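# Fetch utility cart into yellow bay, close sliding door

## Task

Go to the neighbouring room, get the utility cart and leave it parked in the yellow bay so that all four of its wheels sit fully inside the taped outline and none rest on the tape. The cart's load must remain aboard and nothing may overhang the cart's edges. Afterwards close the sliding door completely. Slamming the door while opening or closing it fails the task, and so does the robot toppling or finishing tilted. Anything that stays in place only because the robot is holding or pushing it does not count.

## Robot and tools

Robot: TidyBot++, a mobile base 0.54 m long, 0.50 m wide and 0.38 m tall, on four powered casters. It carries one seven-joint arm with a two-finger gripper. The shoulder sits 0.12 m ahead of the base centre and 0.68 m up. The arm starts folded with the hand facing down, reaching up to 0.08 m past the base front, with the elbow up to 1.15 m high. There are two cameras: base_camera, fixed on the base and looking forward and down, and wrist_camera, which looks wherever the hand points.

Frames: the base frame has its origin on the floor below the base centre, x forward, y left, z up. hand_pose, the point between the finger pads, is reported in this frame; its own z axis runs out along the fingers and its y axis is the closing direction. The odometry frame is the base frame as it was when the scene began. Heading is positive to the left, ranging -3.142 to 3.142. base_odometry counts wheel turns only, so wheel slip shows up as false travel, and it drifts a few cm and several degrees over many moves. base_tilt, in degrees, is positive when leaning forward or right.

execute_actions: argument actions is a list holding one action, or empty to just read state and images. An action may contain base, joints, speeds. base takes exactly one key, and each is a relative move from where the base last measured itself: translate_m (metres, forward positive, -2 to 2), strafe_m (metres, left positive, -2 to 2) or rotate_rad (radians, counter-clockwise from above positive, -6.3 to 6.3). joints is a dictionary of absolute targets by name: joint_1_rad to joint_7_rad in radians and gripper_pos from 0 (open, about 85 mm gap) to 1 (closed, squeezing hard). Ranges: joint_2_rad ±2.249, joint_4_rad ±2.579, joint_6_rad ±2.099; joints 1, 3, 5, 7 are unlimited but take the shorter way, so turn them in steps under half a turn. joint_1_rad positive is clockwise from above, opposite to rotate_rad. speeds optionally caps top speed for this action: translate_m and strafe_m 0.05 to 0.5 m/s, rotate_rad 0.1 to 1.57 rad/s (top of range is the default). A base move that would need over 8.667 s at its top speed is refused; any action is capped at 15 s. Unknown keys or out-of-range numbers refuse the whole call, and nothing moves. cameras chooses images: base_camera, wrist_camera, all, null or omitted for all, [] for none; the pictures line lists image order. Joints or base left out of an action may still be driving toward earlier targets.

Arm geometry with joint_1_rad 0, joint_3_rad 3.14, joint_5_rad 0: the arm lies in the base's x-z plane. Upper arm 0.42 m at angle joint_2_rad from vertical (forward positive), forearm 0.31 m at joint_2 - joint_4, hand 0.31 m at joint_2 - joint_4 - joint_6. Forward reach of the hand point from the shoulder is the sum of length times sine, height the sum of length times cosine. A hand pointing down reaches at most about 0.94 m high, only near the base. joint_7_rad at 1.57 with the hand down makes the fingers open left-right.

wait: seconds from 0 to 10; the robot keeps its last command and the result matches an empty execute_actions. zoom_image: camera (base_camera or wrist_camera) and region [x0, y0, x1, y1] in pixels of that camera's latest full image, at most 504 by 504; base_camera images are 644x364, wrist_camera 644x476. read_manual: optional section "licences"; returns licence text only. finished_scene: scene number; ends the scene permanently after the last command has been held, and reports success. The goal must hold without the robot's help.

Result lines: base_status and joint_status tell how each motion of the last accepted action ended. done = reached (for the base, wheels turned the full amount, even if slipping or blocked). off_target = came to rest away from target, possibly still pushing. contact_stop or time_out = target dropped, holding where stopped. A blocked base pushes hard until timeout and may still report done while short. joint command not followed, with a cause line, means a self-collision check withheld all arm targets (gripper targets still run); those joints read not_followed and may be retried later. No check stops the arm hitting the base; ARM HIT reports a hard hit on the base or arm itself. on_its_own lists uncommanded motion. motor_effort gives percent of maximum per motor, with the peak in brackets; readings are noisy and biased. A torque fault (joints 1-4 limit 104.5 N m, joints 5-7 51.3 N m) freezes the arm and gripper for 10 s and skips the rest of the call; the base continues. MOTOR HOT warns from 60 °C; OVER-TEMPERATURE FAULT at 75 °C makes the arm sag, and named keys read limit_stop_at_motor_heat, so resend them. Gripper off_target at closing means something is held; done at 1 means nothing is.

Accuracy: friction leaves joints slightly off even when all done; to correct, send last command plus (wanted minus read). Held loads make the arm sag; never command a joint to its current reading while holding. Trust images over hand_pose.

Avoid: slamming the door, driving while the arm is snagged above about 0.8 m (tip-over), pulling sideways on a raised hand, driving the arm into things, dropping the cart's load, ending tilted. Loose objects may occasionally be nudged by the scene.

Each tool is called in YAML: its name, and indented under it one key for each argument.

## Session

I'll start by looking at the current state and camera images.

execute_actions:
  actions: []

Scene clock: 0.00 s.
base_odometry: x=+0.000 y=+0.000 heading=+0.000 (m, m, rad; odometry frame)
base_tilt: forward=-0.2 right=+1.3 (deg)
base_status: not commanded
joint_positions: joint_1_rad=-0.009 joint_2_rad=-0.314 joint_3_rad=+3.096 joint_4_rad=-2.544 joint_5_rad=+0.041 joint_6_rad=-0.829 joint_7_rad=+1.518 gripper_pos=+0.000
joint_status: not commanded
motor_effort: joint_1_rad=+0 joint_2_rad=-2 joint_3_rad=+0 joint_4_rad=+15 joint_5_rad=+0 joint_6_rad=+1 joint_7_rad=+0 (%)
hand_pose: x=+0.2630 y=-0.0019 z=+0.5793 quat_wxyz=(+0.020, +0.999, +0.013, +0.042) (m; base frame)
pictures: base_camera, wrist_camera
Images, in order (width x height): base_camera 644x364, wrist_camera 644x476.

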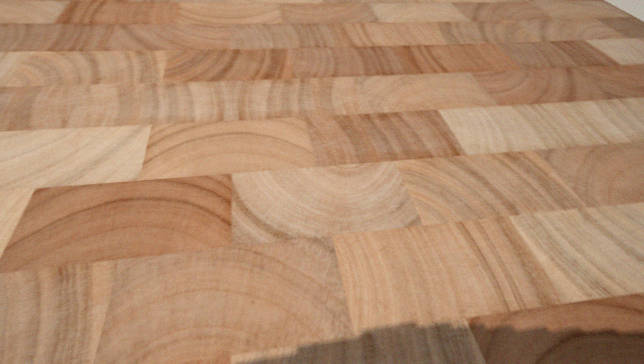

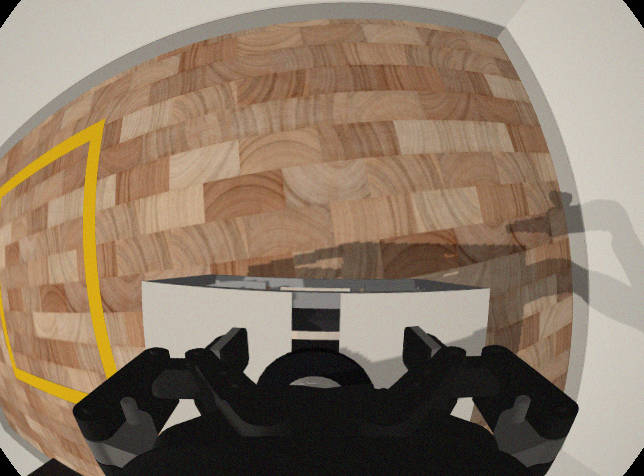

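execute_actions:
  actions:
    - {"joints": {"joint_6_rad": 0.5, "joint_1_rad": -1.4}}
  cameras: ["wrist_camera"]

Scene clock: 12.60 s.
base_odometry: x=+0.000 y=+0.000 heading=+0.000 (m, m, rad; odometry frame)
base_tilt: forward=-0.1 right=+1.2 (deg)
base_status: not commanded
joint_positions: joint_1_rad=-1.386 joint_2_rad=-0.314 joint_3_rad=+3.096 joint_4_rad=-2.544 joint_5_rad=+0.041 joint_6_rad=+0.471 joint_7_rad=+1.518 gripper_pos=+0.000
joint_status: all done
motor_effort: joint_1_rad=+0(0) joint_2_rad=-6(7) joint_3_rad=+0(1) joint_4_rad=+20(20) joint_5_rad=-1(1) joint_6_rad=+9(9) joint_7_rad=+0(0) (%)
hand_pose: x=+0.1694 y=+0.4209 z=+0.8309 quat_wxyz=(-0.423, +0.579, +0.508, +0.477) (m; base frame)
pictures: wrist_camera
camera_calibration (this result's frames):
wrist_camera: T_world_to_cam=[[0.991889, -0.125902, -0.0174591, -0.105573], [-0.0403311, -0.181485, -0.982566, 0.956151], [0.120538, 0.975301, -0.185091, -0.142272], [0, 0, 0, 1]] pos_world=[0.160428, 0.298993, 0.911305]
Images, in order (width x height): wrist_camera 644x476.

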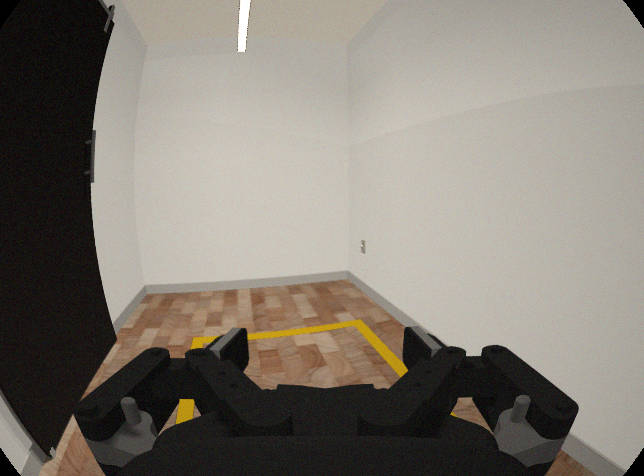

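execute_actions:
  actions:
    - {"joints": {"joint_1_rad": -2.7}}
  cameras: ["wrist_camera"]

Scene clock: 19.73 s.
base_odometry: x=+0.000 y=+0.000 heading=+0.000 (m, m, rad; odometry frame)
base_tilt: forward=-0.1 right=+1.3 (deg)
base_status: not commanded
joint_positions: joint_1_rad=-2.686 joint_2_rad=-0.314 joint_3_rad=+3.096 joint_4_rad=-2.544 joint_5_rad=+0.041 joint_6_rad=+0.471 joint_7_rad=+1.518 gripper_pos=+0.000
joint_status: all done
motor_effort: joint_1_rad=-1(0) joint_2_rad=-6(7) joint_3_rad=+0(1) joint_4_rad=+20(20) joint_5_rad=-1(1) joint_6_rad=+9(10) joint_7_rad=+0(0) (%)
hand_pose: x=-0.2731 y=+0.1612 z=+0.8309 quat_wxyz=(-0.625, +0.153, +0.755, +0.124) (m; base frame)
pictures: wrist_camera
camera_calibration (this result's frames):
wrist_camera: T_world_to_cam=[[0.386742, 0.922022, -0.0174593, -0.0335601], [0.164073, -0.0874264, -0.982566, 0.931826], [-0.907475, 0.377136, -0.185091, -0.0199382], [0, 0, 0, 1]] pos_world=[-0.158002, 0.119929, 0.911305]
Images, in order (width x height): wrist_camera 644x476.

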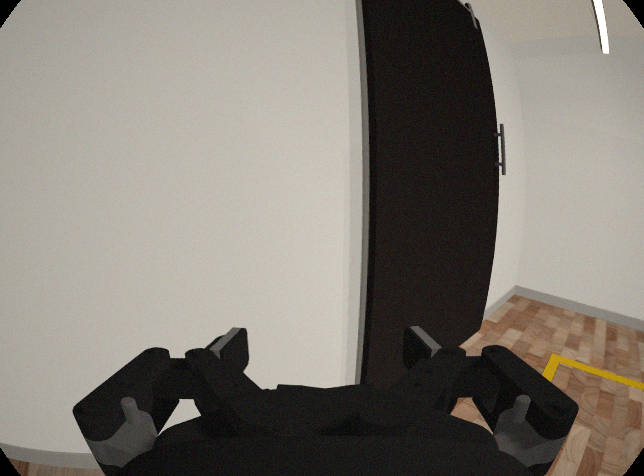

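zoom_image:
  camera: "wrist_camera"
  region: [300, 0, 644, 300]

Region (300, 0, 644, 300) of wrist_camera's 644x476 image, scaled by 1.465; it fills the top 440 rows of this view, and the rest is white.

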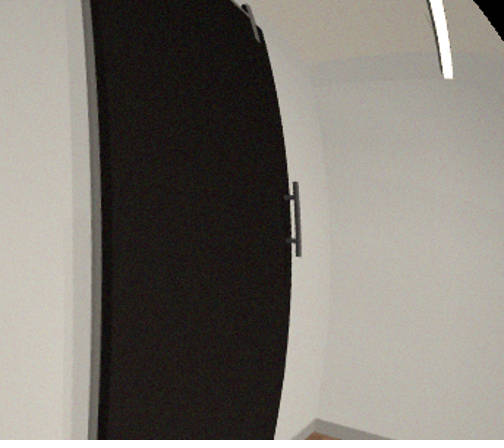

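execute_actions:
  actions:
    - {"base": {"rotate_rad": -2.98}, "joints": {"joint_1_rad": 0.0, "joint_3_rad": 3.14, "joint_5_rad": 0.0, "joint_7_rad": 1.57}}

execute_actions:
  actions:
    - {"base": {"strafe_m": -1.5}}

Scene clock: 108.77 s.
base_odometry: x=+0.000 y=+0.000 heading=-2.979 (m, m, rad; odometry frame)
base_tilt: forward=-0.1 right=+1.3 (deg)
base_status: done
joint_positions: joint_1_rad=-0.014 joint_2_rad=-0.314 joint_3_rad=+3.130 joint_4_rad=-2.544 joint_5_rad=+0.032 joint_6_rad=+0.471 joint_7_rad=+1.541 gripper_pos=+0.000
joint_status: all done
motor_effort: joint_1_rad=+0(2) joint_2_rad=-7(8) joint_3_rad=+0(2) joint_4_rad=+20(20) joint_5_rad=-1(1) joint_6_rad=+10(9) joint_7_rad=+0(1) (%)
hand_pose: x=+0.5429 y=+0.0169 z=+0.8313 quat_wxyz=(-0.013, +0.770, +0.015, +0.638) (m; base frame)
pictures: base_camera, wrist_camera
camera_calibration (this result's frames):
wrist_camera: T_world_to_cam=[[0.0384027, -0.999181, -0.0127196, 0.00161504], [-0.184868, 0.00540514, -0.982749, 0.973725], [0.982013, 0.0400916, -0.184509, -0.245561], [0, 0, 0, 1]] pos_world=[0.421093, 0.00619555, 0.911639]
Images, in order (width x height): base_camera 644x364, wrist_camera 644x476.

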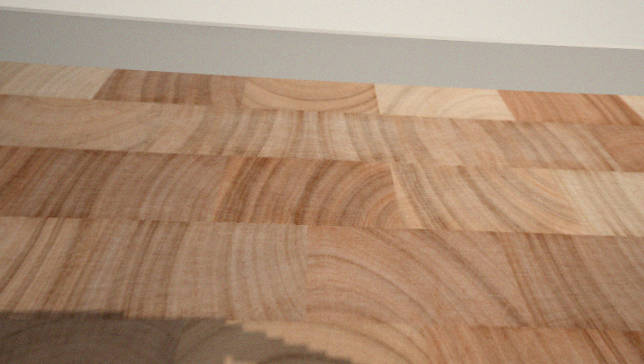

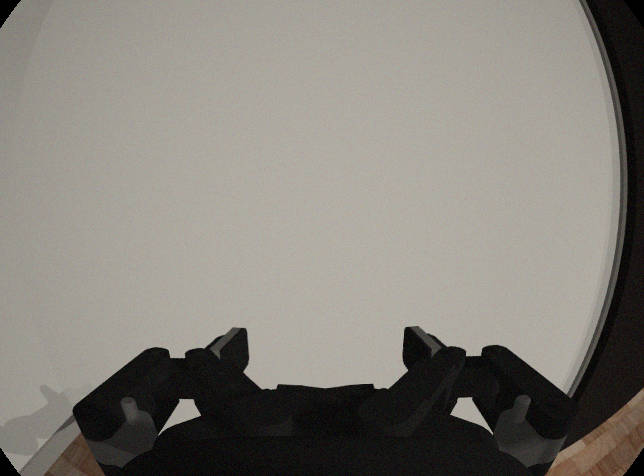

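Scene clock: 113.13 s.
base_odometry: x=-0.241 y=+1.481 heading=-2.980 (m, m, rad; odometry frame)
base_tilt: forward=-0.2 right=+1.3 (deg)
base_status: done
joint_positions: joint_1_rad=-0.013 joint_2_rad=-0.314 joint_3_rad=+3.133 joint_4_rad=-2.544 joint_5_rad=+0.031 joint_6_rad=+0.471 joint_7_rad=+1.541 gripper_pos=+0.000
joint_status: not commanded
motor_effort: joint_1_rad=+0(1) joint_2_rad=-7(7) joint_3_rad=+0(2) joint_4_rad=+20(20) joint_5_rad=-1(1) joint_6_rad=+9(9) joint_7_rad=+0(0) (%)
hand_pose: x=+0.5430 y=+0.0153 z=+0.8313 quat_wxyz=(-0.012, +0.770, +0.013, +0.638) (m; base frame)
pictures: base_camera, wrist_camera
camera_calibration (this result's frames):
wrist_camera: T_world_to_cam=[[0.0345742, -0.999302, -0.0141328, 0.00323925], [-0.184865, 0.00750248, -0.982735, 0.973725], [0.982156, 0.0365899, -0.184476, -0.245629], [0, 0, 0, 1]] pos_world=[0.421141, 0.00491919, 0.911647]
Images, in order (width x height): base_camera 644x364, wrist_camera 644x476.

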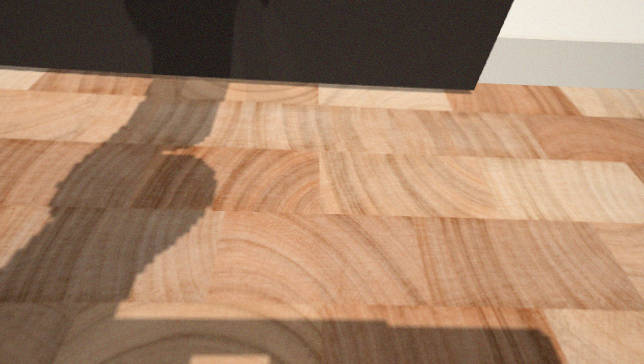

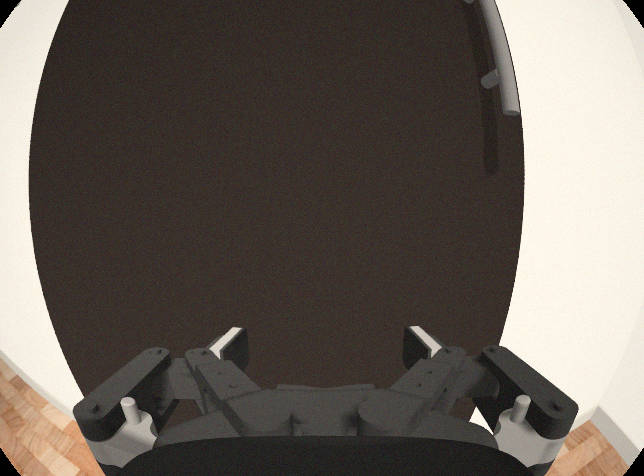

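execute_actions:
  actions:
    - {"base": {"strafe_m": -0.24}, "joints": {"joint_1_rad": 0.0, "joint_2_rad": -0.25, "joint_4_rad": -1.714, "joint_6_rad": -0.106, "joint_5_rad": -0.03, "joint_7_rad": 1.6}}

Scene clock: 149.50 s.
base_odometry: x=-0.279 y=+1.718 heading=-2.981 (m, m, rad; odometry frame)
base_tilt: forward=-0.2 right=+1.2 (deg)
base_status: done
joint_positions: joint_1_rad=-0.010 joint_2_rad=-0.265 joint_3_rad=+3.137 joint_4_rad=-1.726 joint_5_rad=+0.003 joint_6_rad=-0.074 joint_7_rad=+1.571 gripper_pos=+0.000
joint_status: all done
motor_effort: joint_1_rad=+1(2) joint_2_rad=-12(12) joint_3_rad=+0(2) joint_4_rad=+23(23) joint_5_rad=-1(1) joint_6_rad=+9(10) joint_7_rad=+1(1) (%)
hand_pose: x=+0.6321 y=+0.0090 z=+1.1335 quat_wxyz=(-0.003, +0.694, +0.006, +0.720) (m; base frame)
pictures: base_camera, wrist_camera
camera_calibration (this result's frames):
wrist_camera: T_world_to_cam=[[0.0160879, -0.999843, -0.00742568, 0.00222034], [0.0383279, 0.00803786, -0.999233, 1.16487], [0.999136, 0.0157909, 0.0384512, -0.540414], [0, 0, 0, 1]] pos_world=[0.495264, 0.00139056, 1.18477]
Images, in order (width x height): base_camera 644x364, wrist_camera 644x476.

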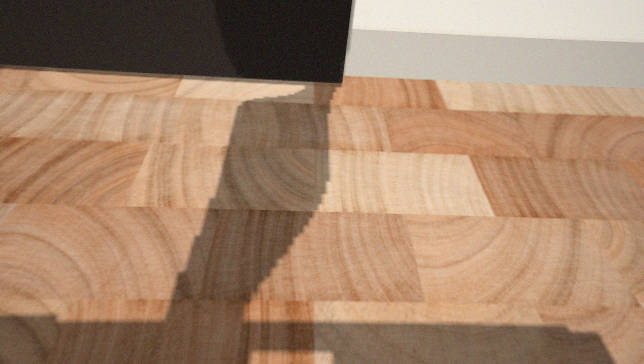

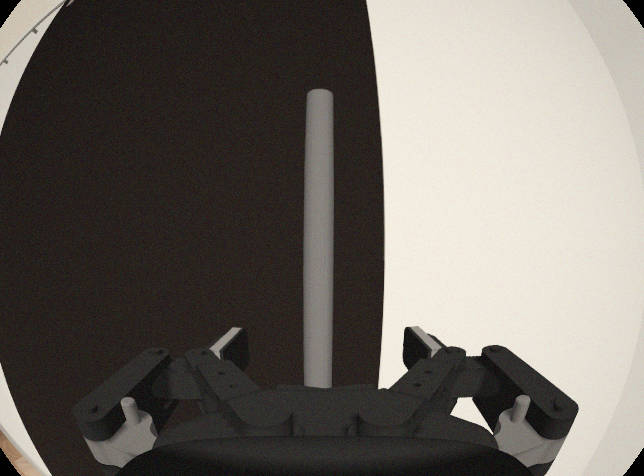

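execute_actions:
  actions:
    - {"base": {"translate_m": 0.085}}
  cameras: ["wrist_camera"]

execute_actions:
  actions:
    - {"joints": {"gripper_pos": 1.0}}
  cameras: ["wrist_camera"]

Scene clock: 155.23 s.
base_odometry: x=-0.363 y=+1.704 heading=-2.981 (m, m, rad; odometry frame)
base_tilt: forward=-0.1 right=+1.2 (deg)
base_status: done
joint_positions: joint_1_rad=-0.010 joint_2_rad=-0.248 joint_3_rad=+3.137 joint_4_rad=-1.725 joint_5_rad=+0.003 joint_6_rad=-0.076 joint_7_rad=+1.571 gripper_pos=+0.000
joint_status: not commanded
motor_effort: joint_1_rad=+0(1) joint_2_rad=-12(15) joint_3_rad=+0(1) joint_4_rad=+24(24) joint_5_rad=-1(0) joint_6_rad=+9(10) joint_7_rad=+0(0) (%)
hand_pose: x=+0.6400 y=+0.0090 z=+1.1241 quat_wxyz=(-0.003, +0.701, +0.006, +0.713) (m; base frame)
pictures: wrist_camera
camera_calibration (this result's frames):
wrist_camera: T_world_to_cam=[[0.0158814, -0.999845, -0.00760272, 0.00240288], [0.0189876, 0.00790389, -0.999788, 1.16817], [0.999694, 0.0157337, 0.0191102, -0.52655], [0, 0, 0, 1]] pos_world=[0.50417, 0.00145396, 1.17801]
Images, in order (width x height): wrist_camera 644x476.

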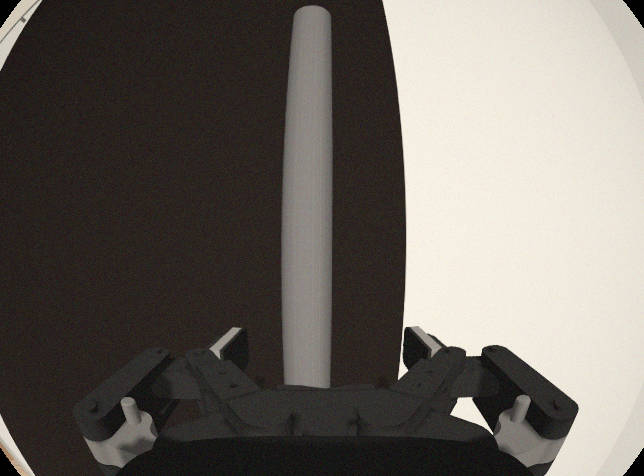

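Scene clock: 156.33 s.
base_odometry: x=-0.363 y=+1.704 heading=-2.981 (m, m, rad; odometry frame)
base_tilt: forward=-0.1 right=+1.3 (deg)
base_status: not commanded
joint_positions: joint_1_rad=-0.015 joint_2_rad=-0.249 joint_3_rad=+3.127 joint_4_rad=-1.725 joint_5_rad=-0.004 joint_6_rad=-0.079 joint_7_rad=+1.571 gripper_pos=+0.757
joint_status: gripper_pos off_target (ended at +0.757, target +1.000)
motor_effort: joint_1_rad=+5(8) joint_2_rad=-12(13) joint_3_rad=+5(8) joint_4_rad=+23(27) joint_5_rad=+1(1) joint_6_rad=+9(12) joint_7_rad=+0(1) (%)
hand_pose: x=+0.6390 y=+0.0181 z=+1.1241 quat_wxyz=(-0.010, +0.701, +0.010, +0.713) (m; base frame)
pictures: wrist_camera
camera_calibration (this result's frames):
wrist_camera: T_world_to_cam=[[0.0313466, -0.999442, -0.0115419, 0.00599989], [0.0177259, 0.0121016, -0.99977, 1.16883], [0.999351, 0.0311348, 0.0180954, -0.524587], [0, 0, 0, 1]] pos_world=[0.503341, 0.00818474, 1.17812]
Images, in order (width x height): wrist_camera 644x476.

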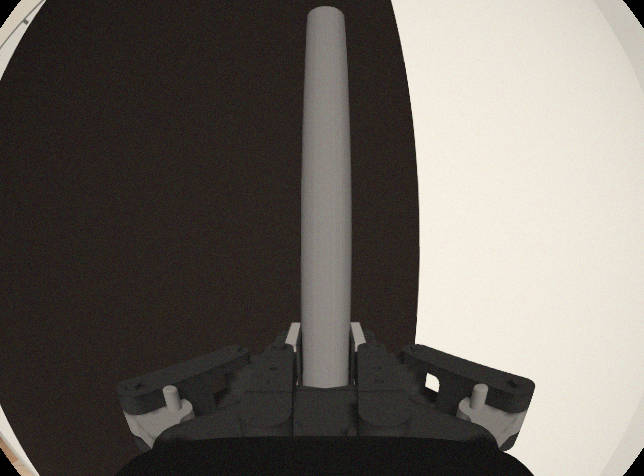

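execute_actions:
  actions:
    - {"base": {"strafe_m": 0.15}, "speeds": {"strafe_m": 0.15}}

Scene clock: 161.40 s.
base_odometry: x=-0.339 y=+1.556 heading=-2.981 (m, m, rad; odometry frame)
base_tilt: forward=-0.2 right=+1.3 (deg)
base_status: done
joint_positions: joint_1_rad=+0.043 joint_2_rad=-0.252 joint_3_rad=+3.177 joint_4_rad=-1.721 joint_5_rad=-0.004 joint_6_rad=-0.093 joint_7_rad=+1.576 gripper_pos=+0.758
joint_status: not commanded
motor_effort: joint_1_rad=-5(16) joint_2_rad=-10(17) joint_3_rad=-5(18) joint_4_rad=+27(28) joint_5_rad=-1(2) joint_6_rad=+12(13) joint_7_rad=+1(1) (%)
hand_pose: x=+0.6366 y=-0.0429 z=+1.1240 quat_wxyz=(+0.025, +0.703, -0.030, +0.710) (m; base frame)
pictures: base_camera, wrist_camera
camera_calibration (this result's frames):
wrist_camera: T_world_to_cam=[[-0.0754845, -0.996956, -0.0195268, 0.0221978], [0.0124678, 0.0186375, -0.999749, 1.17311], [0.997069, -0.0757089, 0.011023, -0.51555], [0, 0, 0, 1]] pos_world=[0.501088, -0.0387654, 1.17894]
Images, in order (width x height): base_camera 644x364, wrist_camera 644x476.

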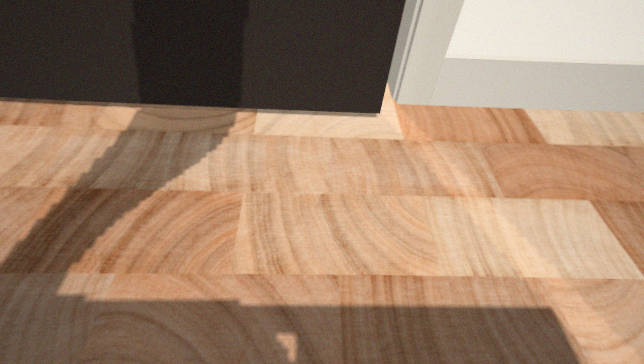

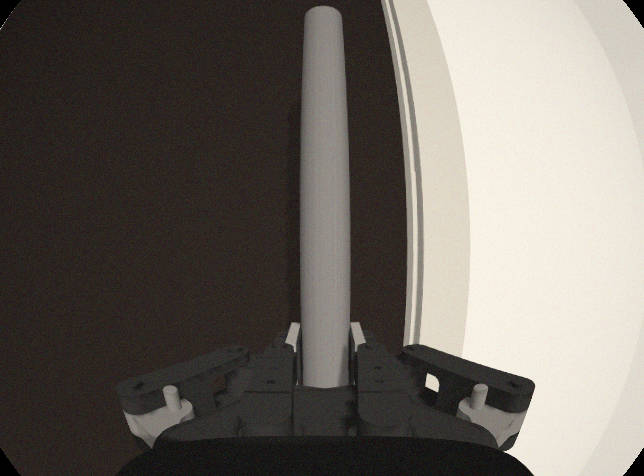

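execute_actions:
  actions:
    - {"base": {"strafe_m": 0.75}, "speeds": {"strafe_m": 0.3}}

Scene clock: 168.13 s.
base_odometry: x=-0.219 y=+0.816 heading=-2.981 (m, m, rad; odometry frame)
base_tilt: forward=-0.2 right=+1.3 (deg)
base_status: done
joint_positions: joint_1_rad=+0.039 joint_2_rad=-0.296 joint_3_rad=+3.171 joint_4_rad=-1.742 joint_5_rad=-0.004 joint_6_rad=-0.125 joint_7_rad=+1.579 gripper_pos=+0.760
joint_status: not commanded
motor_effort: joint_1_rad=-6(25) joint_2_rad=+0(20) joint_3_rad=-5(27) joint_4_rad=+32(32) joint_5_rad=-1(4) joint_6_rad=+18(17) joint_7_rad=+0(1) (%)
hand_pose: x=+0.6184 y=-0.0363 z=+1.1238 quat_wxyz=(+0.022, +0.706, -0.025, +0.707) (m; base frame)
pictures: base_camera, wrist_camera
camera_calibration (this result's frames):
wrist_camera: T_world_to_cam=[[-0.0653896, -0.99773, -0.0160939, 0.0173001], [0.0039009, 0.0158727, -0.999866, 1.17828], [0.997852, -0.0654436, 0.00285413, -0.487813], [0, 0, 0, 1]] pos_world=[0.483301, -0.033366, 1.1798]
Images, in order (width x height): base_camera 644x364, wrist_camera 644x476.

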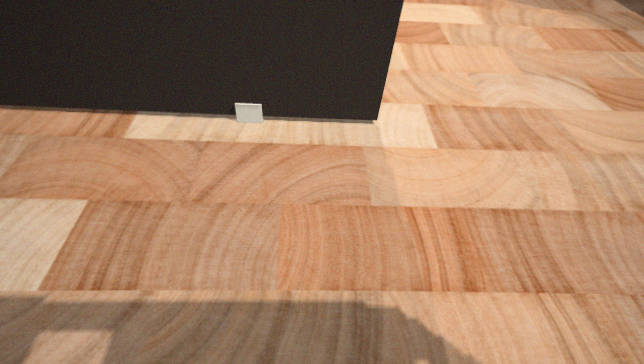

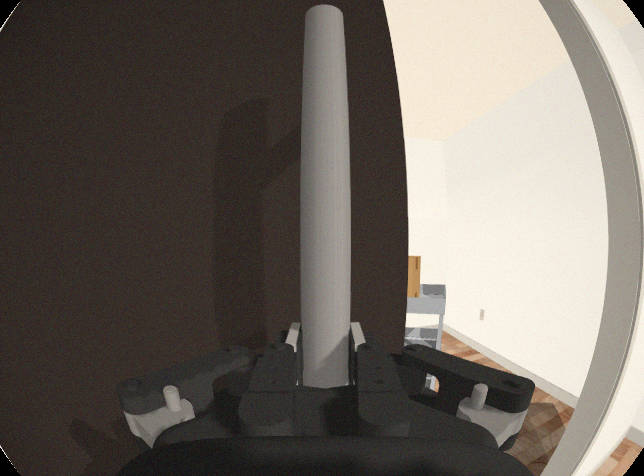

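execute_actions:
  actions:
    - {"base": {"strafe_m": 0.13}, "speeds": {"strafe_m": 0.1}}

Scene clock: 177.07 s.
base_odometry: x=-0.199 y=+0.687 heading=-2.981 (m, m, rad; odometry frame)
base_tilt: forward=-0.2 right=+1.4 (deg)
base_status: done
joint_positions: joint_1_rad=+0.070 joint_2_rad=-0.291 joint_3_rad=+3.207 joint_4_rad=-1.737 joint_5_rad=-0.004 joint_6_rad=-0.125 joint_7_rad=+1.579 gripper_pos=+0.760
joint_status: not commanded
motor_effort: joint_1_rad=-10(17) joint_2_rad=-1(8) joint_3_rad=-11(18) joint_4_rad=+31(32) joint_5_rad=-1(4) joint_6_rad=+16(17) joint_7_rad=+1(1) (%)
hand_pose: x=+0.6172 y=-0.0733 z=+1.1240 quat_wxyz=(+0.042, +0.705, -0.052, +0.706) (m; base frame)
pictures: base_camera, wrist_camera
camera_calibration (this result's frames):
wrist_camera: T_world_to_cam=[[-0.129846, -0.991192, -0.0260413, 0.0317722], [0.00535577, 0.0255622, -0.999659, 1.17872], [0.99152, -0.129941, 0.00198945, -0.488822], [0, 0, 0, 1]] pos_world=[0.482489, -0.0621562, 1.18011]
Images, in order (width x height): base_camera 644x364, wrist_camera 644x476.

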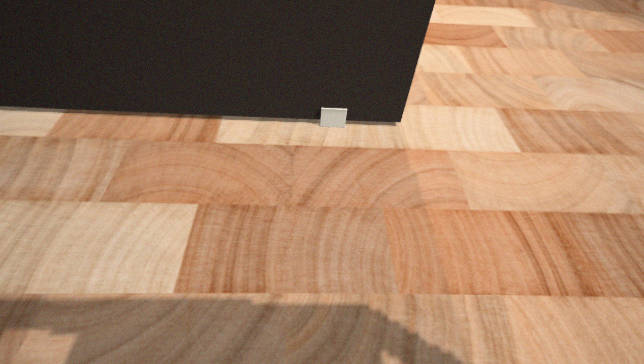

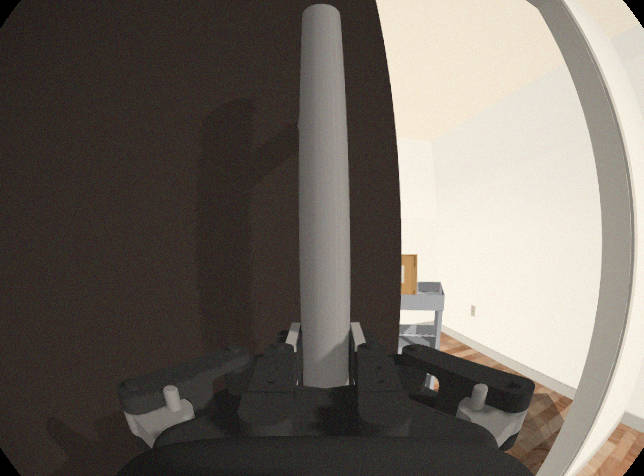

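execute_actions:
  actions:
    - {"base": {"strafe_m": 0.06}, "speeds": {"strafe_m": 0.07}}

Scene clock: 182.53 s.
base_odometry: x=-0.189 y=+0.628 heading=-2.981 (m, m, rad; odometry frame)
base_tilt: forward=-0.2 right=+1.3 (deg)
base_status: done
joint_positions: joint_1_rad=+0.076 joint_2_rad=-0.292 joint_3_rad=+3.213 joint_4_rad=-1.737 joint_5_rad=-0.004 joint_6_rad=-0.125 joint_7_rad=+1.579 gripper_pos=+0.760
joint_status: not commanded
motor_effort: joint_1_rad=-11(17) joint_2_rad=-1(9) joint_3_rad=-11(19) joint_4_rad=+31(31) joint_5_rad=-2(4) joint_6_rad=+16(17) joint_7_rad=+0(1) (%)
hand_pose: x=+0.6160 y=-0.0796 z=+1.1240 quat_wxyz=(+0.045, +0.705, -0.056, +0.706) (m; base frame)
pictures: base_camera, wrist_camera
camera_calibration (this result's frames):
wrist_camera: T_world_to_cam=[[-0.14108, -0.989608, -0.0278122, 0.0343212], [0.00604935, 0.0272309, -0.999611, 1.17856], [0.98998, -0.141193, 0.00214475, -0.488591], [0, 0, 0, 1]] pos_world=[0.481408, -0.0671144, 1.1801]
Images, in order (width x height): base_camera 644x364, wrist_camera 644x476.

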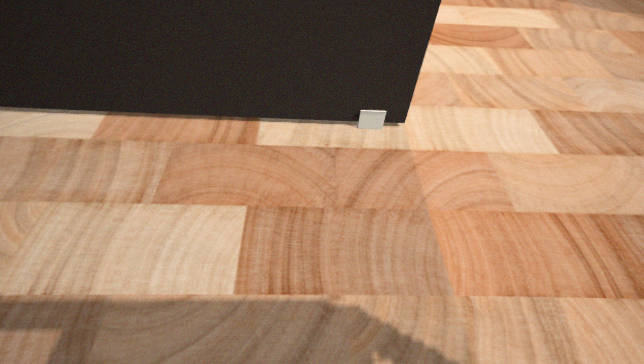

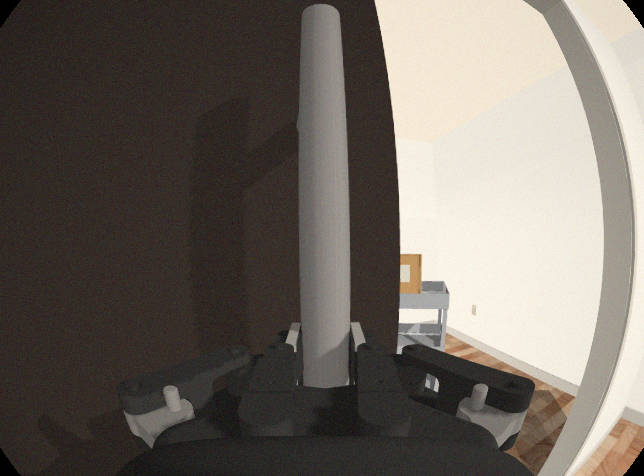

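execute_actions:
  actions:
    - {"joints": {"gripper_pos": 0.0, "joint_1_rad": 0.08, "joint_3_rad": 3.21}}
  cameras: []

execute_actions:
  actions:
    - {"base": {"translate_m": -0.1}}
  cameras: ["wrist_camera"]

execute_actions:
  actions:
    - {"base": {"strafe_m": -0.62}, "joints": {"joint_1_rad": 0.0, "joint_3_rad": 3.14, "joint_2_rad": -0.35, "joint_4_rad": -2.0, "joint_6_rad": -0.25}}

Scene clock: 191.23 s.
base_odometry: x=-0.189 y=+0.628 heading=-2.981 (m, m, rad; odometry frame)
base_tilt: forward=-0.2 right=+1.2 (deg)
base_status: not commanded
joint_positions: joint_1_rad=+0.077 joint_2_rad=-0.245 joint_3_rad=+3.208 joint_4_rad=-1.712 joint_5_rad=-0.004 joint_6_rad=-0.125 joint_7_rad=+1.579 gripper_pos=+0.000
joint_status: all done
motor_effort: joint_1_rad=+0(12) joint_2_rad=-13(15) joint_3_rad=+0(10) joint_4_rad=+24(31) joint_5_rad=-1(2) joint_6_rad=+9(16) joint_7_rad=+1(0) (%)
hand_pose: x=+0.6357 y=-0.0787 z=+1.1160 quat_wxyz=(+0.045, +0.713, -0.054, +0.698) (m; base frame)
pictures: none
No camera images: the call's "cameras" was empty. Leave "cameras" out to get every camera's image.

Scene clock: 192.47 s.
base_odometry: x=-0.090 y=+0.644 heading=-2.981 (m, m, rad; odometry frame)
base_tilt: forward=-0.2 right=+1.3 (deg)
base_status: done
joint_positions: joint_1_rad=+0.077 joint_2_rad=-0.255 joint_3_rad=+3.208 joint_4_rad=-1.712 joint_5_rad=-0.004 joint_6_rad=-0.125 joint_7_rad=+1.579 gripper_pos=+0.000
joint_status: not commanded
motor_effort: joint_1_rad=-1(1) joint_2_rad=-13(16) joint_3_rad=+0(1) joint_4_rad=+24(25) joint_5_rad=-1(1) joint_6_rad=+9(10) joint_7_rad=+0(0) (%)
hand_pose: x=+0.6317 y=-0.0784 z=+1.1208 quat_wxyz=(+0.045, +0.709, -0.054, +0.701) (m; base frame)
pictures: wrist_camera
camera_calibration (this result's frames):
wrist_camera: T_world_to_cam=[[-0.137749, -0.990175, -0.0240361, 0.0313436], [-0.00638558, 0.0251547, -0.999663, 1.1829], [0.990447, -0.137549, -0.00978788, -0.490561], [0, 0, 0, 1]] pos_world=[0.497746, -0.0661962, 1.17846]
Images, in order (width x height): wrist_camera 644x476.

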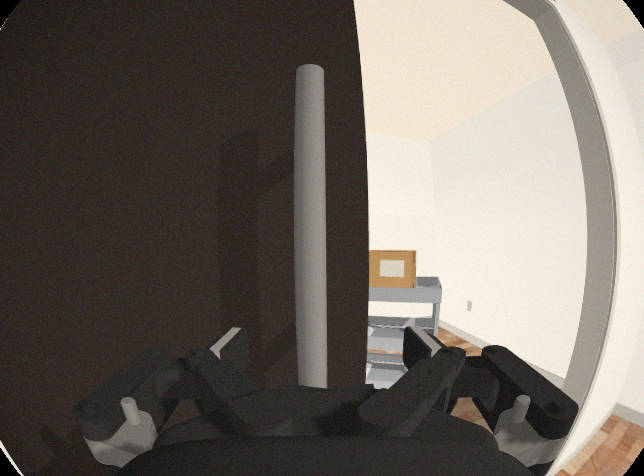

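Scene clock: 195.07 s.
base_odometry: x=-0.189 y=+1.256 heading=-2.981 (m, m, rad; odometry frame)
base_tilt: forward=-0.2 right=+1.3 (deg)
base_status: done
joint_positions: joint_1_rad=+0.011 joint_2_rad=-0.336 joint_3_rad=+3.145 joint_4_rad=-1.992 joint_5_rad=-0.004 joint_6_rad=-0.223 joint_7_rad=+1.579 gripper_pos=+0.000
joint_status: all done
motor_effort: joint_1_rad=+0(1) joint_2_rad=-10(12) joint_3_rad=+0(2) joint_4_rad=+23(25) joint_5_rad=+0(1) joint_6_rad=+9(9) joint_7_rad=+0(0) (%)
hand_pose: x=+0.5903 y=-0.0057 z=+0.9579 quat_wxyz=(+0.005, +0.807, -0.004, +0.590) (m; base frame)
pictures: base_camera, wrist_camera
camera_calibration (this result's frames):
wrist_camera: T_world_to_cam=[[-0.0143074, -0.999857, -0.0090221, 0.00640766], [-0.300816, 0.0129092, -0.953595, 1.14759], [0.953575, -0.0109295, -0.300957, -0.139792], [0, 0, 0, 1]] pos_world=[0.478607, -0.00993554, 1.05232]
Images, in order (width x height): base_camera 644x364, wrist_camera 644x476.

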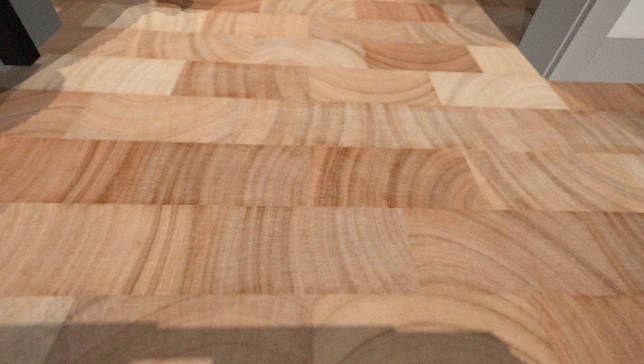

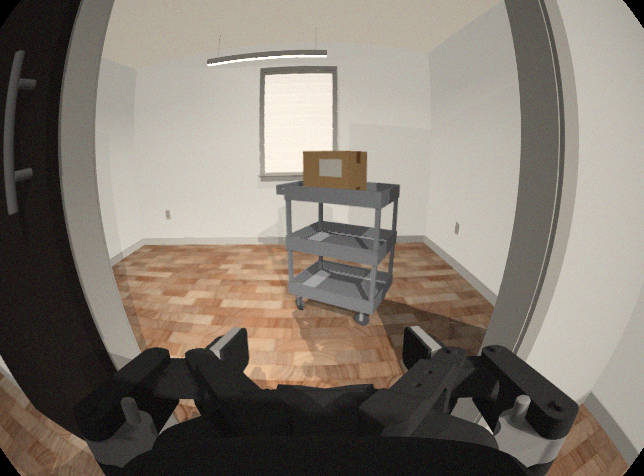

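zoom_image:
  camera: "wrist_camera"
  region: [250, 130, 450, 340]

Region (250, 130, 450, 340) of wrist_camera's 644x476 image, scaled by 2.400; it fills the left 480 columns of this view, and the rest is white.

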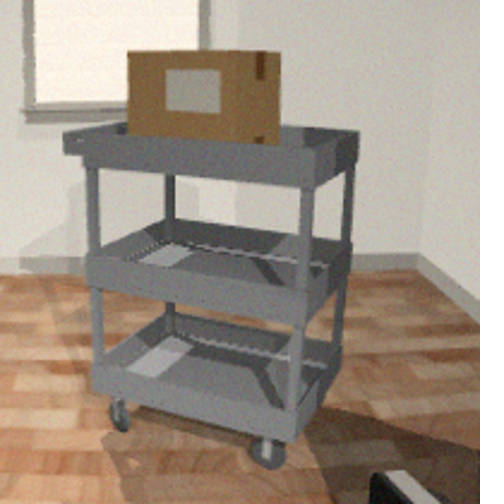

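execute_actions:
  actions:
    - {"base": {"translate_m": 1.05}, "joints": {"joint_2_rad": -0.45, "joint_4_rad": -2.3, "joint_6_rad": -0.2}}

Scene clock: 250.67 s.
base_odometry: x=-1.226 y=+1.089 heading=-2.982 (m, m, rad; odometry frame)
base_tilt: forward=-0.1 right=+1.4 (deg)
base_status: done
joint_positions: joint_1_rad=+0.011 joint_2_rad=-0.442 joint_3_rad=+3.145 joint_4_rad=-2.292 joint_5_rad=-0.004 joint_6_rad=-0.223 joint_7_rad=+1.579 gripper_pos=+0.000
joint_status: all done
motor_effort: joint_1_rad=+0(0) joint_2_rad=-4(10) joint_3_rad=+0(1) joint_4_rad=+22(25) joint_5_rad=+0(1) joint_6_rad=+9(9) joint_7_rad=+0(0) (%)
hand_pose: x=+0.5141 y=-0.0044 z=+0.8261 quat_wxyz=(+0.004, +0.860, -0.004, +0.510) (m; base frame)
pictures: base_camera, wrist_camera
camera_calibration (this result's frames):
wrist_camera: T_world_to_cam=[[-0.0156149, -0.999835, -0.00931482, 0.0063465], [-0.478271, 0.0156498, -0.878073, 1.02781], [0.878073, -0.00925601, -0.478437, 0.0785933], [0, 0, 0, 1]] pos_world=[0.422661, -0.00901218, 0.940155]
Images, in order (width x height): base_camera 644x364, wrist_camera 644x476.

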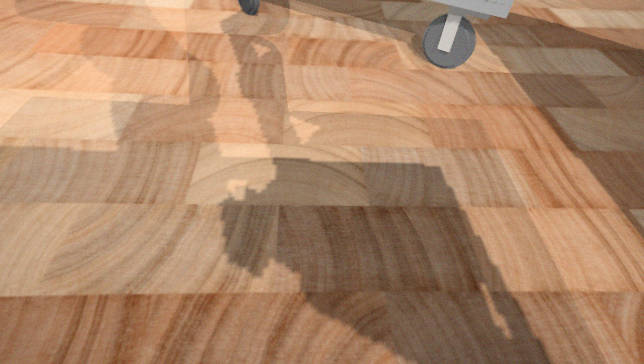

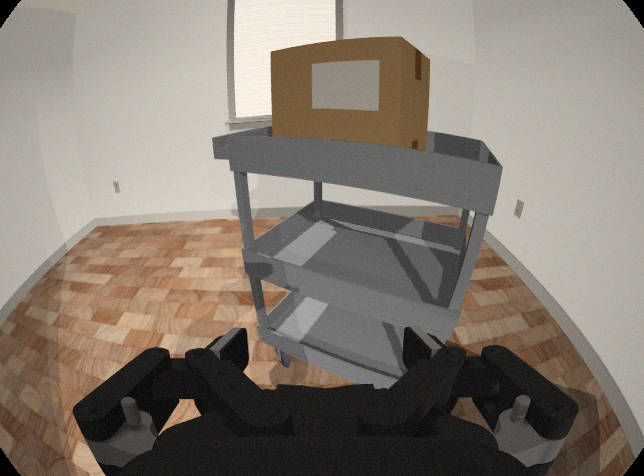

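zoom_image:
  camera: "base_camera"
  region: [200, 0, 540, 100]

zoom_image:
  camera: "wrist_camera"
  region: [190, 20, 520, 390]

Region (200, 0, 540, 100) of base_camera's 644x364 image, scaled by 1.482; it fills the top 148 rows of this view, and the rest is white.

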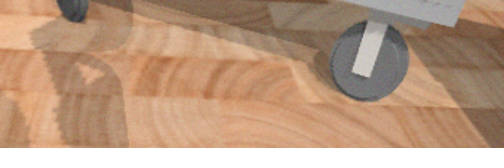

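Region (190, 20, 520, 390) of wrist_camera's 644x476 image, scaled by 1.362; it fills the left 450 columns of this view, and the rest is white.

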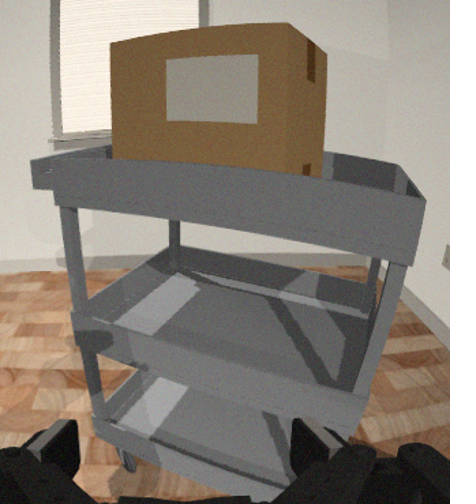

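execute_actions:
  actions:
    - {"base": {"translate_m": 0.3}, "joints": {"joint_2_rad": 0.2, "joint_4_rad": -0.85, "joint_6_rad": -2.09, "joint_7_rad": 1.12}}
  cameras: []

Scene clock: 373.43 s.
base_odometry: x=-1.522 y=+1.041 heading=-2.982 (m, m, rad; odometry frame)
base_tilt: forward=-0.1 right=+1.3 (deg)
base_status: done
joint_positions: joint_1_rad=+0.011 joint_2_rad=+0.187 joint_3_rad=+3.145 joint_4_rad=-0.865 joint_5_rad=-0.004 joint_6_rad=-2.061 joint_7_rad=+1.148 gripper_pos=+0.000
joint_status: all done
motor_effort: joint_1_rad=+0(0) joint_2_rad=-21(20) joint_3_rad=-1(1) joint_4_rad=+16(24) joint_5_rad=+0(1) joint_6_rad=+2(9) joint_7_rad=+0(1) (%)
hand_pose: x=+0.4793 y=-0.0028 z=+0.9398 quat_wxyz=(-0.004, +0.976, -0.216, +0.014) (m; base frame)
pictures: none
No camera images: the call's "cameras" was empty. Leave "cameras" out to get every camera's image.

execute_actions:
  actions:
    - {"base": {"strafe_m": 0.3}}
  cameras: []

execute_actions:
  actions:
    - {"base": {"translate_m": 0.25}}

Scene clock: 379.23 s.
base_odometry: x=-1.475 y=+0.745 heading=-2.982 (m, m, rad; odometry frame)
base_tilt: forward=-0.2 right=+1.3 (deg)
base_status: done
joint_positions: joint_1_rad=+0.003 joint_2_rad=+0.188 joint_3_rad=+3.144 joint_4_rad=-0.865 joint_5_rad=-0.004 joint_6_rad=-2.061 joint_7_rad=+1.148 gripper_pos=+0.000
joint_status: not commanded
motor_effort: joint_1_rad=+0(2) joint_2_rad=-20(21) joint_3_rad=+0(2) joint_4_rad=+16(16) joint_5_rad=+0(1) joint_6_rad=+1(1) joint_7_rad=+0(0) (%)
hand_pose: x=+0.4796 y=+0.0008 z=+0.9395 quat_wxyz=(-0.004, +0.977, -0.211, +0.013) (m; base frame)
pictures: none
No camera images: the call's "cameras" was empty. Leave "cameras" out to get every camera's image.

Scene clock: 381.00 s.
base_odometry: x=-1.722 y=+0.705 heading=-2.982 (m, m, rad; odometry frame)
base_tilt: forward=-0.1 right=+1.3 (deg)
base_status: done
joint_positions: joint_1_rad=+0.003 joint_2_rad=+0.205 joint_3_rad=+3.144 joint_4_rad=-0.863 joint_5_rad=-0.004 joint_6_rad=-2.062 joint_7_rad=+1.148 gripper_pos=+0.000
joint_status: not commanded
motor_effort: joint_1_rad=+0(2) joint_2_rad=-21(25) joint_3_rad=+0(1) joint_4_rad=+15(16) joint_5_rad=+0(1) joint_6_rad=+1(2) joint_7_rad=+0(0) (%)
hand_pose: x=+0.4836 y=+0.0008 z=+0.9340 quat_wxyz=(-0.003, +0.977, -0.211, +0.005) (m; base frame)
pictures: base_camera, wrist_camera
camera_calibration (this result's frames):
wrist_camera: T_world_to_cam=[[-0.424038, -0.905593, -0.00960971, 0.209751], [-0.905524, 0.424131, -0.0118348, 0.505159], [0.0147933, 0.00368343, -0.999884, 1.06162], [0, 0, 0, 1]] pos_world=[0.530671, -0.0282143, 1.06949]
Images, in order (width x height): base_camera 644x364, wrist_camera 644x476.

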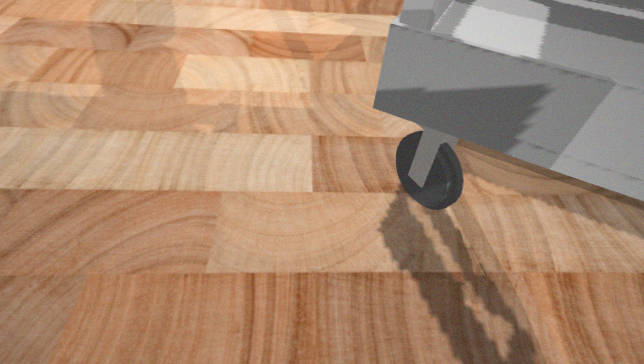

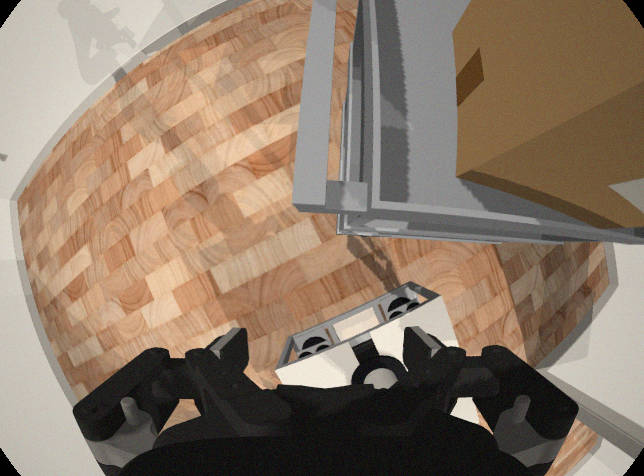

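execute_actions:
  actions:
    - {"joints": {"joint_1_rad": 0.30, "joint_2_rad": 0.32, "joint_4_rad": -0.77, "joint_6_rad": -2.05, "joint_7_rad": 2.94}}
  cameras: ["wrist_camera"]

Scene clock: 438.07 s.
base_odometry: x=-1.722 y=+0.705 heading=-2.982 (m, m, rad; odometry frame)
base_tilt: forward=-0.1 right=+1.2 (deg)
base_status: not commanded
joint_positions: joint_1_rad=+0.290 joint_2_rad=+0.309 joint_3_rad=+3.144 joint_4_rad=-0.787 joint_5_rad=-0.004 joint_6_rad=-2.062 joint_7_rad=+2.933 gripper_pos=+0.000
joint_status: all done
motor_effort: joint_1_rad=+0(0) joint_2_rad=-25(25) joint_3_rad=+0(0) joint_4_rad=+16(16) joint_5_rad=+0(1) joint_6_rad=+0(1) joint_7_rad=+0(1) (%)
hand_pose: x=+0.5053 y=-0.1134 z=+0.9151 quat_wxyz=(-0.007, +0.860, +0.511, -0.004) (m; base frame)
pictures: wrist_camera
camera_calibration (this result's frames):
wrist_camera: T_world_to_cam=[[0.872299, -0.488633, -0.0182211, -0.484527], [-0.48874, -0.872428, -0.0016302, 0.20602], [-0.0151, 0.0103274, -0.999833, 1.05864], [0, 0, 0, 1]] pos_world=[0.539328, -0.0679517, 1.04997]
Images, in order (width x height): wrist_camera 644x476.

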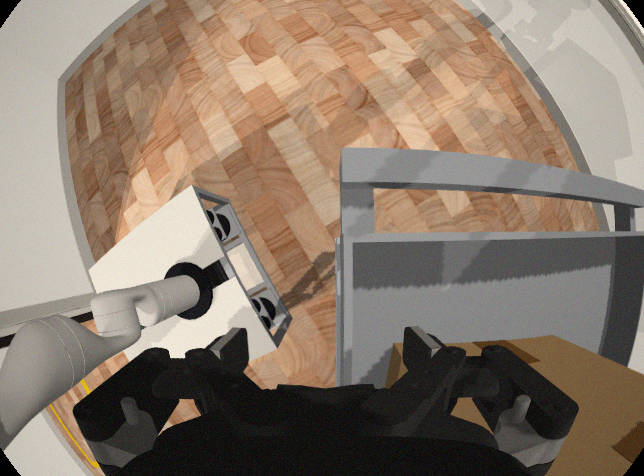

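execute_actions:
  actions:
    - {"joints": {"joint_2_rad": 0.255, "joint_4_rad": -1.165, "joint_6_rad": -1.70}}
  cameras: ["wrist_camera"]

Scene clock: 448.10 s.
base_odometry: x=-1.722 y=+0.705 heading=-2.982 (m, m, rad; odometry frame)
base_tilt: forward=-0.1 right=+1.4 (deg)
base_status: not commanded
joint_positions: joint_1_rad=+0.290 joint_2_rad=+0.269 joint_3_rad=+3.144 joint_4_rad=-1.152 joint_5_rad=-0.004 joint_6_rad=-1.730 joint_7_rad=+2.933 gripper_pos=+0.000
joint_status: all done
motor_effort: joint_1_rad=+0(0) joint_2_rad=-25(26) joint_3_rad=+0(0) joint_4_rad=+18(18) joint_5_rad=-1(1) joint_6_rad=+0(0) joint_7_rad=+0(0) (%)
hand_pose: x=+0.5217 y=-0.1183 z=+0.8229 quat_wxyz=(-0.005, +0.860, +0.510, -0.002) (m; base frame)
pictures: wrist_camera
camera_calibration (this result's frames):
wrist_camera: T_world_to_cam=[[0.871786, -0.489729, -0.0124819, -0.50751], [-0.489801, -0.871828, -0.00338791, 0.211711], [-0.00922292, 0.00906718, -0.999916, 0.963554], [0, 0, 0, 1]] pos_world=[0.555023, -0.0727035, 0.957856]
Images, in order (width x height): wrist_camera 644x476.

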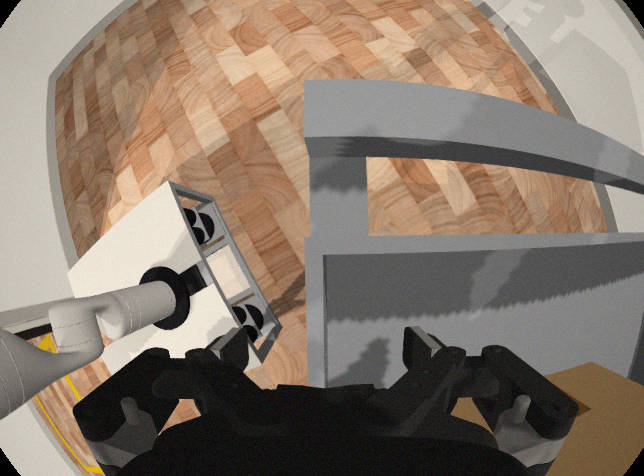

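execute_actions:
  actions:
    - {"joints": {"gripper_pos": 1.0}}
  cameras: ["wrist_camera"]

Scene clock: 451.60 s.
base_odometry: x=-1.722 y=+0.705 heading=-2.982 (m, m, rad; odometry frame)
base_tilt: forward=-0.2 right=+1.3 (deg)
base_status: not commanded
joint_positions: joint_1_rad=+0.290 joint_2_rad=+0.264 joint_3_rad=+3.143 joint_4_rad=-1.157 joint_5_rad=-0.005 joint_6_rad=-1.724 joint_7_rad=+2.933 gripper_pos=+0.949
joint_status: gripper_pos off_target (ended at +0.949, target +1.000)
motor_effort: joint_1_rad=+2(2) joint_2_rad=-25(27) joint_3_rad=+1(1) joint_4_rad=+18(21) joint_5_rad=+0(1) joint_6_rad=-1(6) joint_7_rad=+0(1) (%)
hand_pose: x=+0.5216 y=-0.1176 z=+0.8233 quat_wxyz=(-0.003, +0.860, +0.511, +0.000) (m; base frame)
pictures: wrist_camera
camera_calibration (this result's frames):
wrist_camera: T_world_to_cam=[[0.872109, -0.489254, -0.00746766, -0.511286], [-0.489298, -0.872095, -0.00607271, 0.214117], [-0.00354142, 0.00894998, -0.999954, 0.961073], [0, 0, 0, 1]] pos_world=[0.554068, -0.0720198, 0.958511]
Images, in order (width x height): wrist_camera 644x476.

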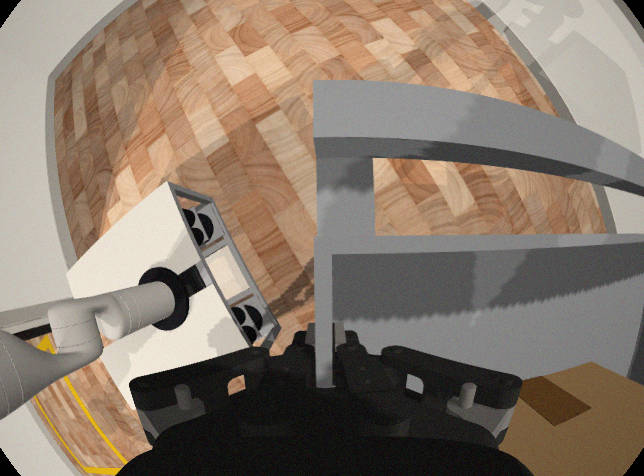

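execute_actions:
  actions:
    - {"base": {"translate_m": -0.28}, "joints": {"joint_7_rad": 3.48}, "speeds": {"translate_m": 0.22}}

Scene clock: 477.97 s.
base_odometry: x=-1.445 y=+0.750 heading=-2.981 (m, m, rad; odometry frame)
base_tilt: forward=-0.1 right=+1.3 (deg)
base_status: done
joint_positions: joint_1_rad=+0.304 joint_2_rad=+0.262 joint_3_rad=+3.143 joint_4_rad=-1.161 joint_5_rad=-0.004 joint_6_rad=-1.696 joint_7_rad=+3.483 gripper_pos=+0.949
joint_status: all done
motor_effort: joint_1_rad=+2(14) joint_2_rad=-24(32) joint_3_rad=+1(11) joint_4_rad=+17(21) joint_5_rad=-3(10) joint_6_rad=+3(6) joint_7_rad=-3(17) (%)
hand_pose: x=+0.5274 y=-0.1255 z=+0.8232 quat_wxyz=(+0.009, +0.694, +0.720, +0.007) (m; base frame)
pictures: base_camera, wrist_camera
camera_calibration (this result's frames):
wrist_camera: T_world_to_cam=[[0.999467, 0.0250236, 0.0209821, -0.546227], [0.0250049, -0.999687, 0.00115302, -0.0831308], [0.0210044, -0.000627749, -0.999779, 0.946696], [0, 0, 0, 1]] pos_world=[0.52813, -0.0688419, 0.958043]
Images, in order (width x height): base_camera 644x364, wrist_camera 644x476.

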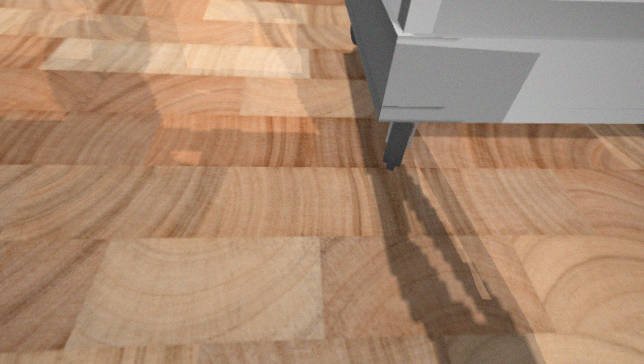

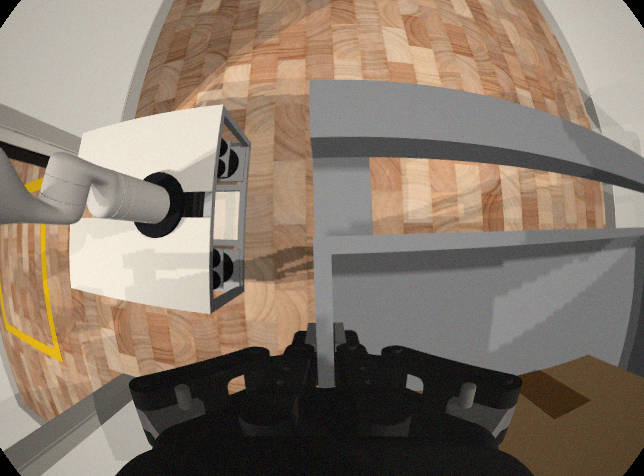

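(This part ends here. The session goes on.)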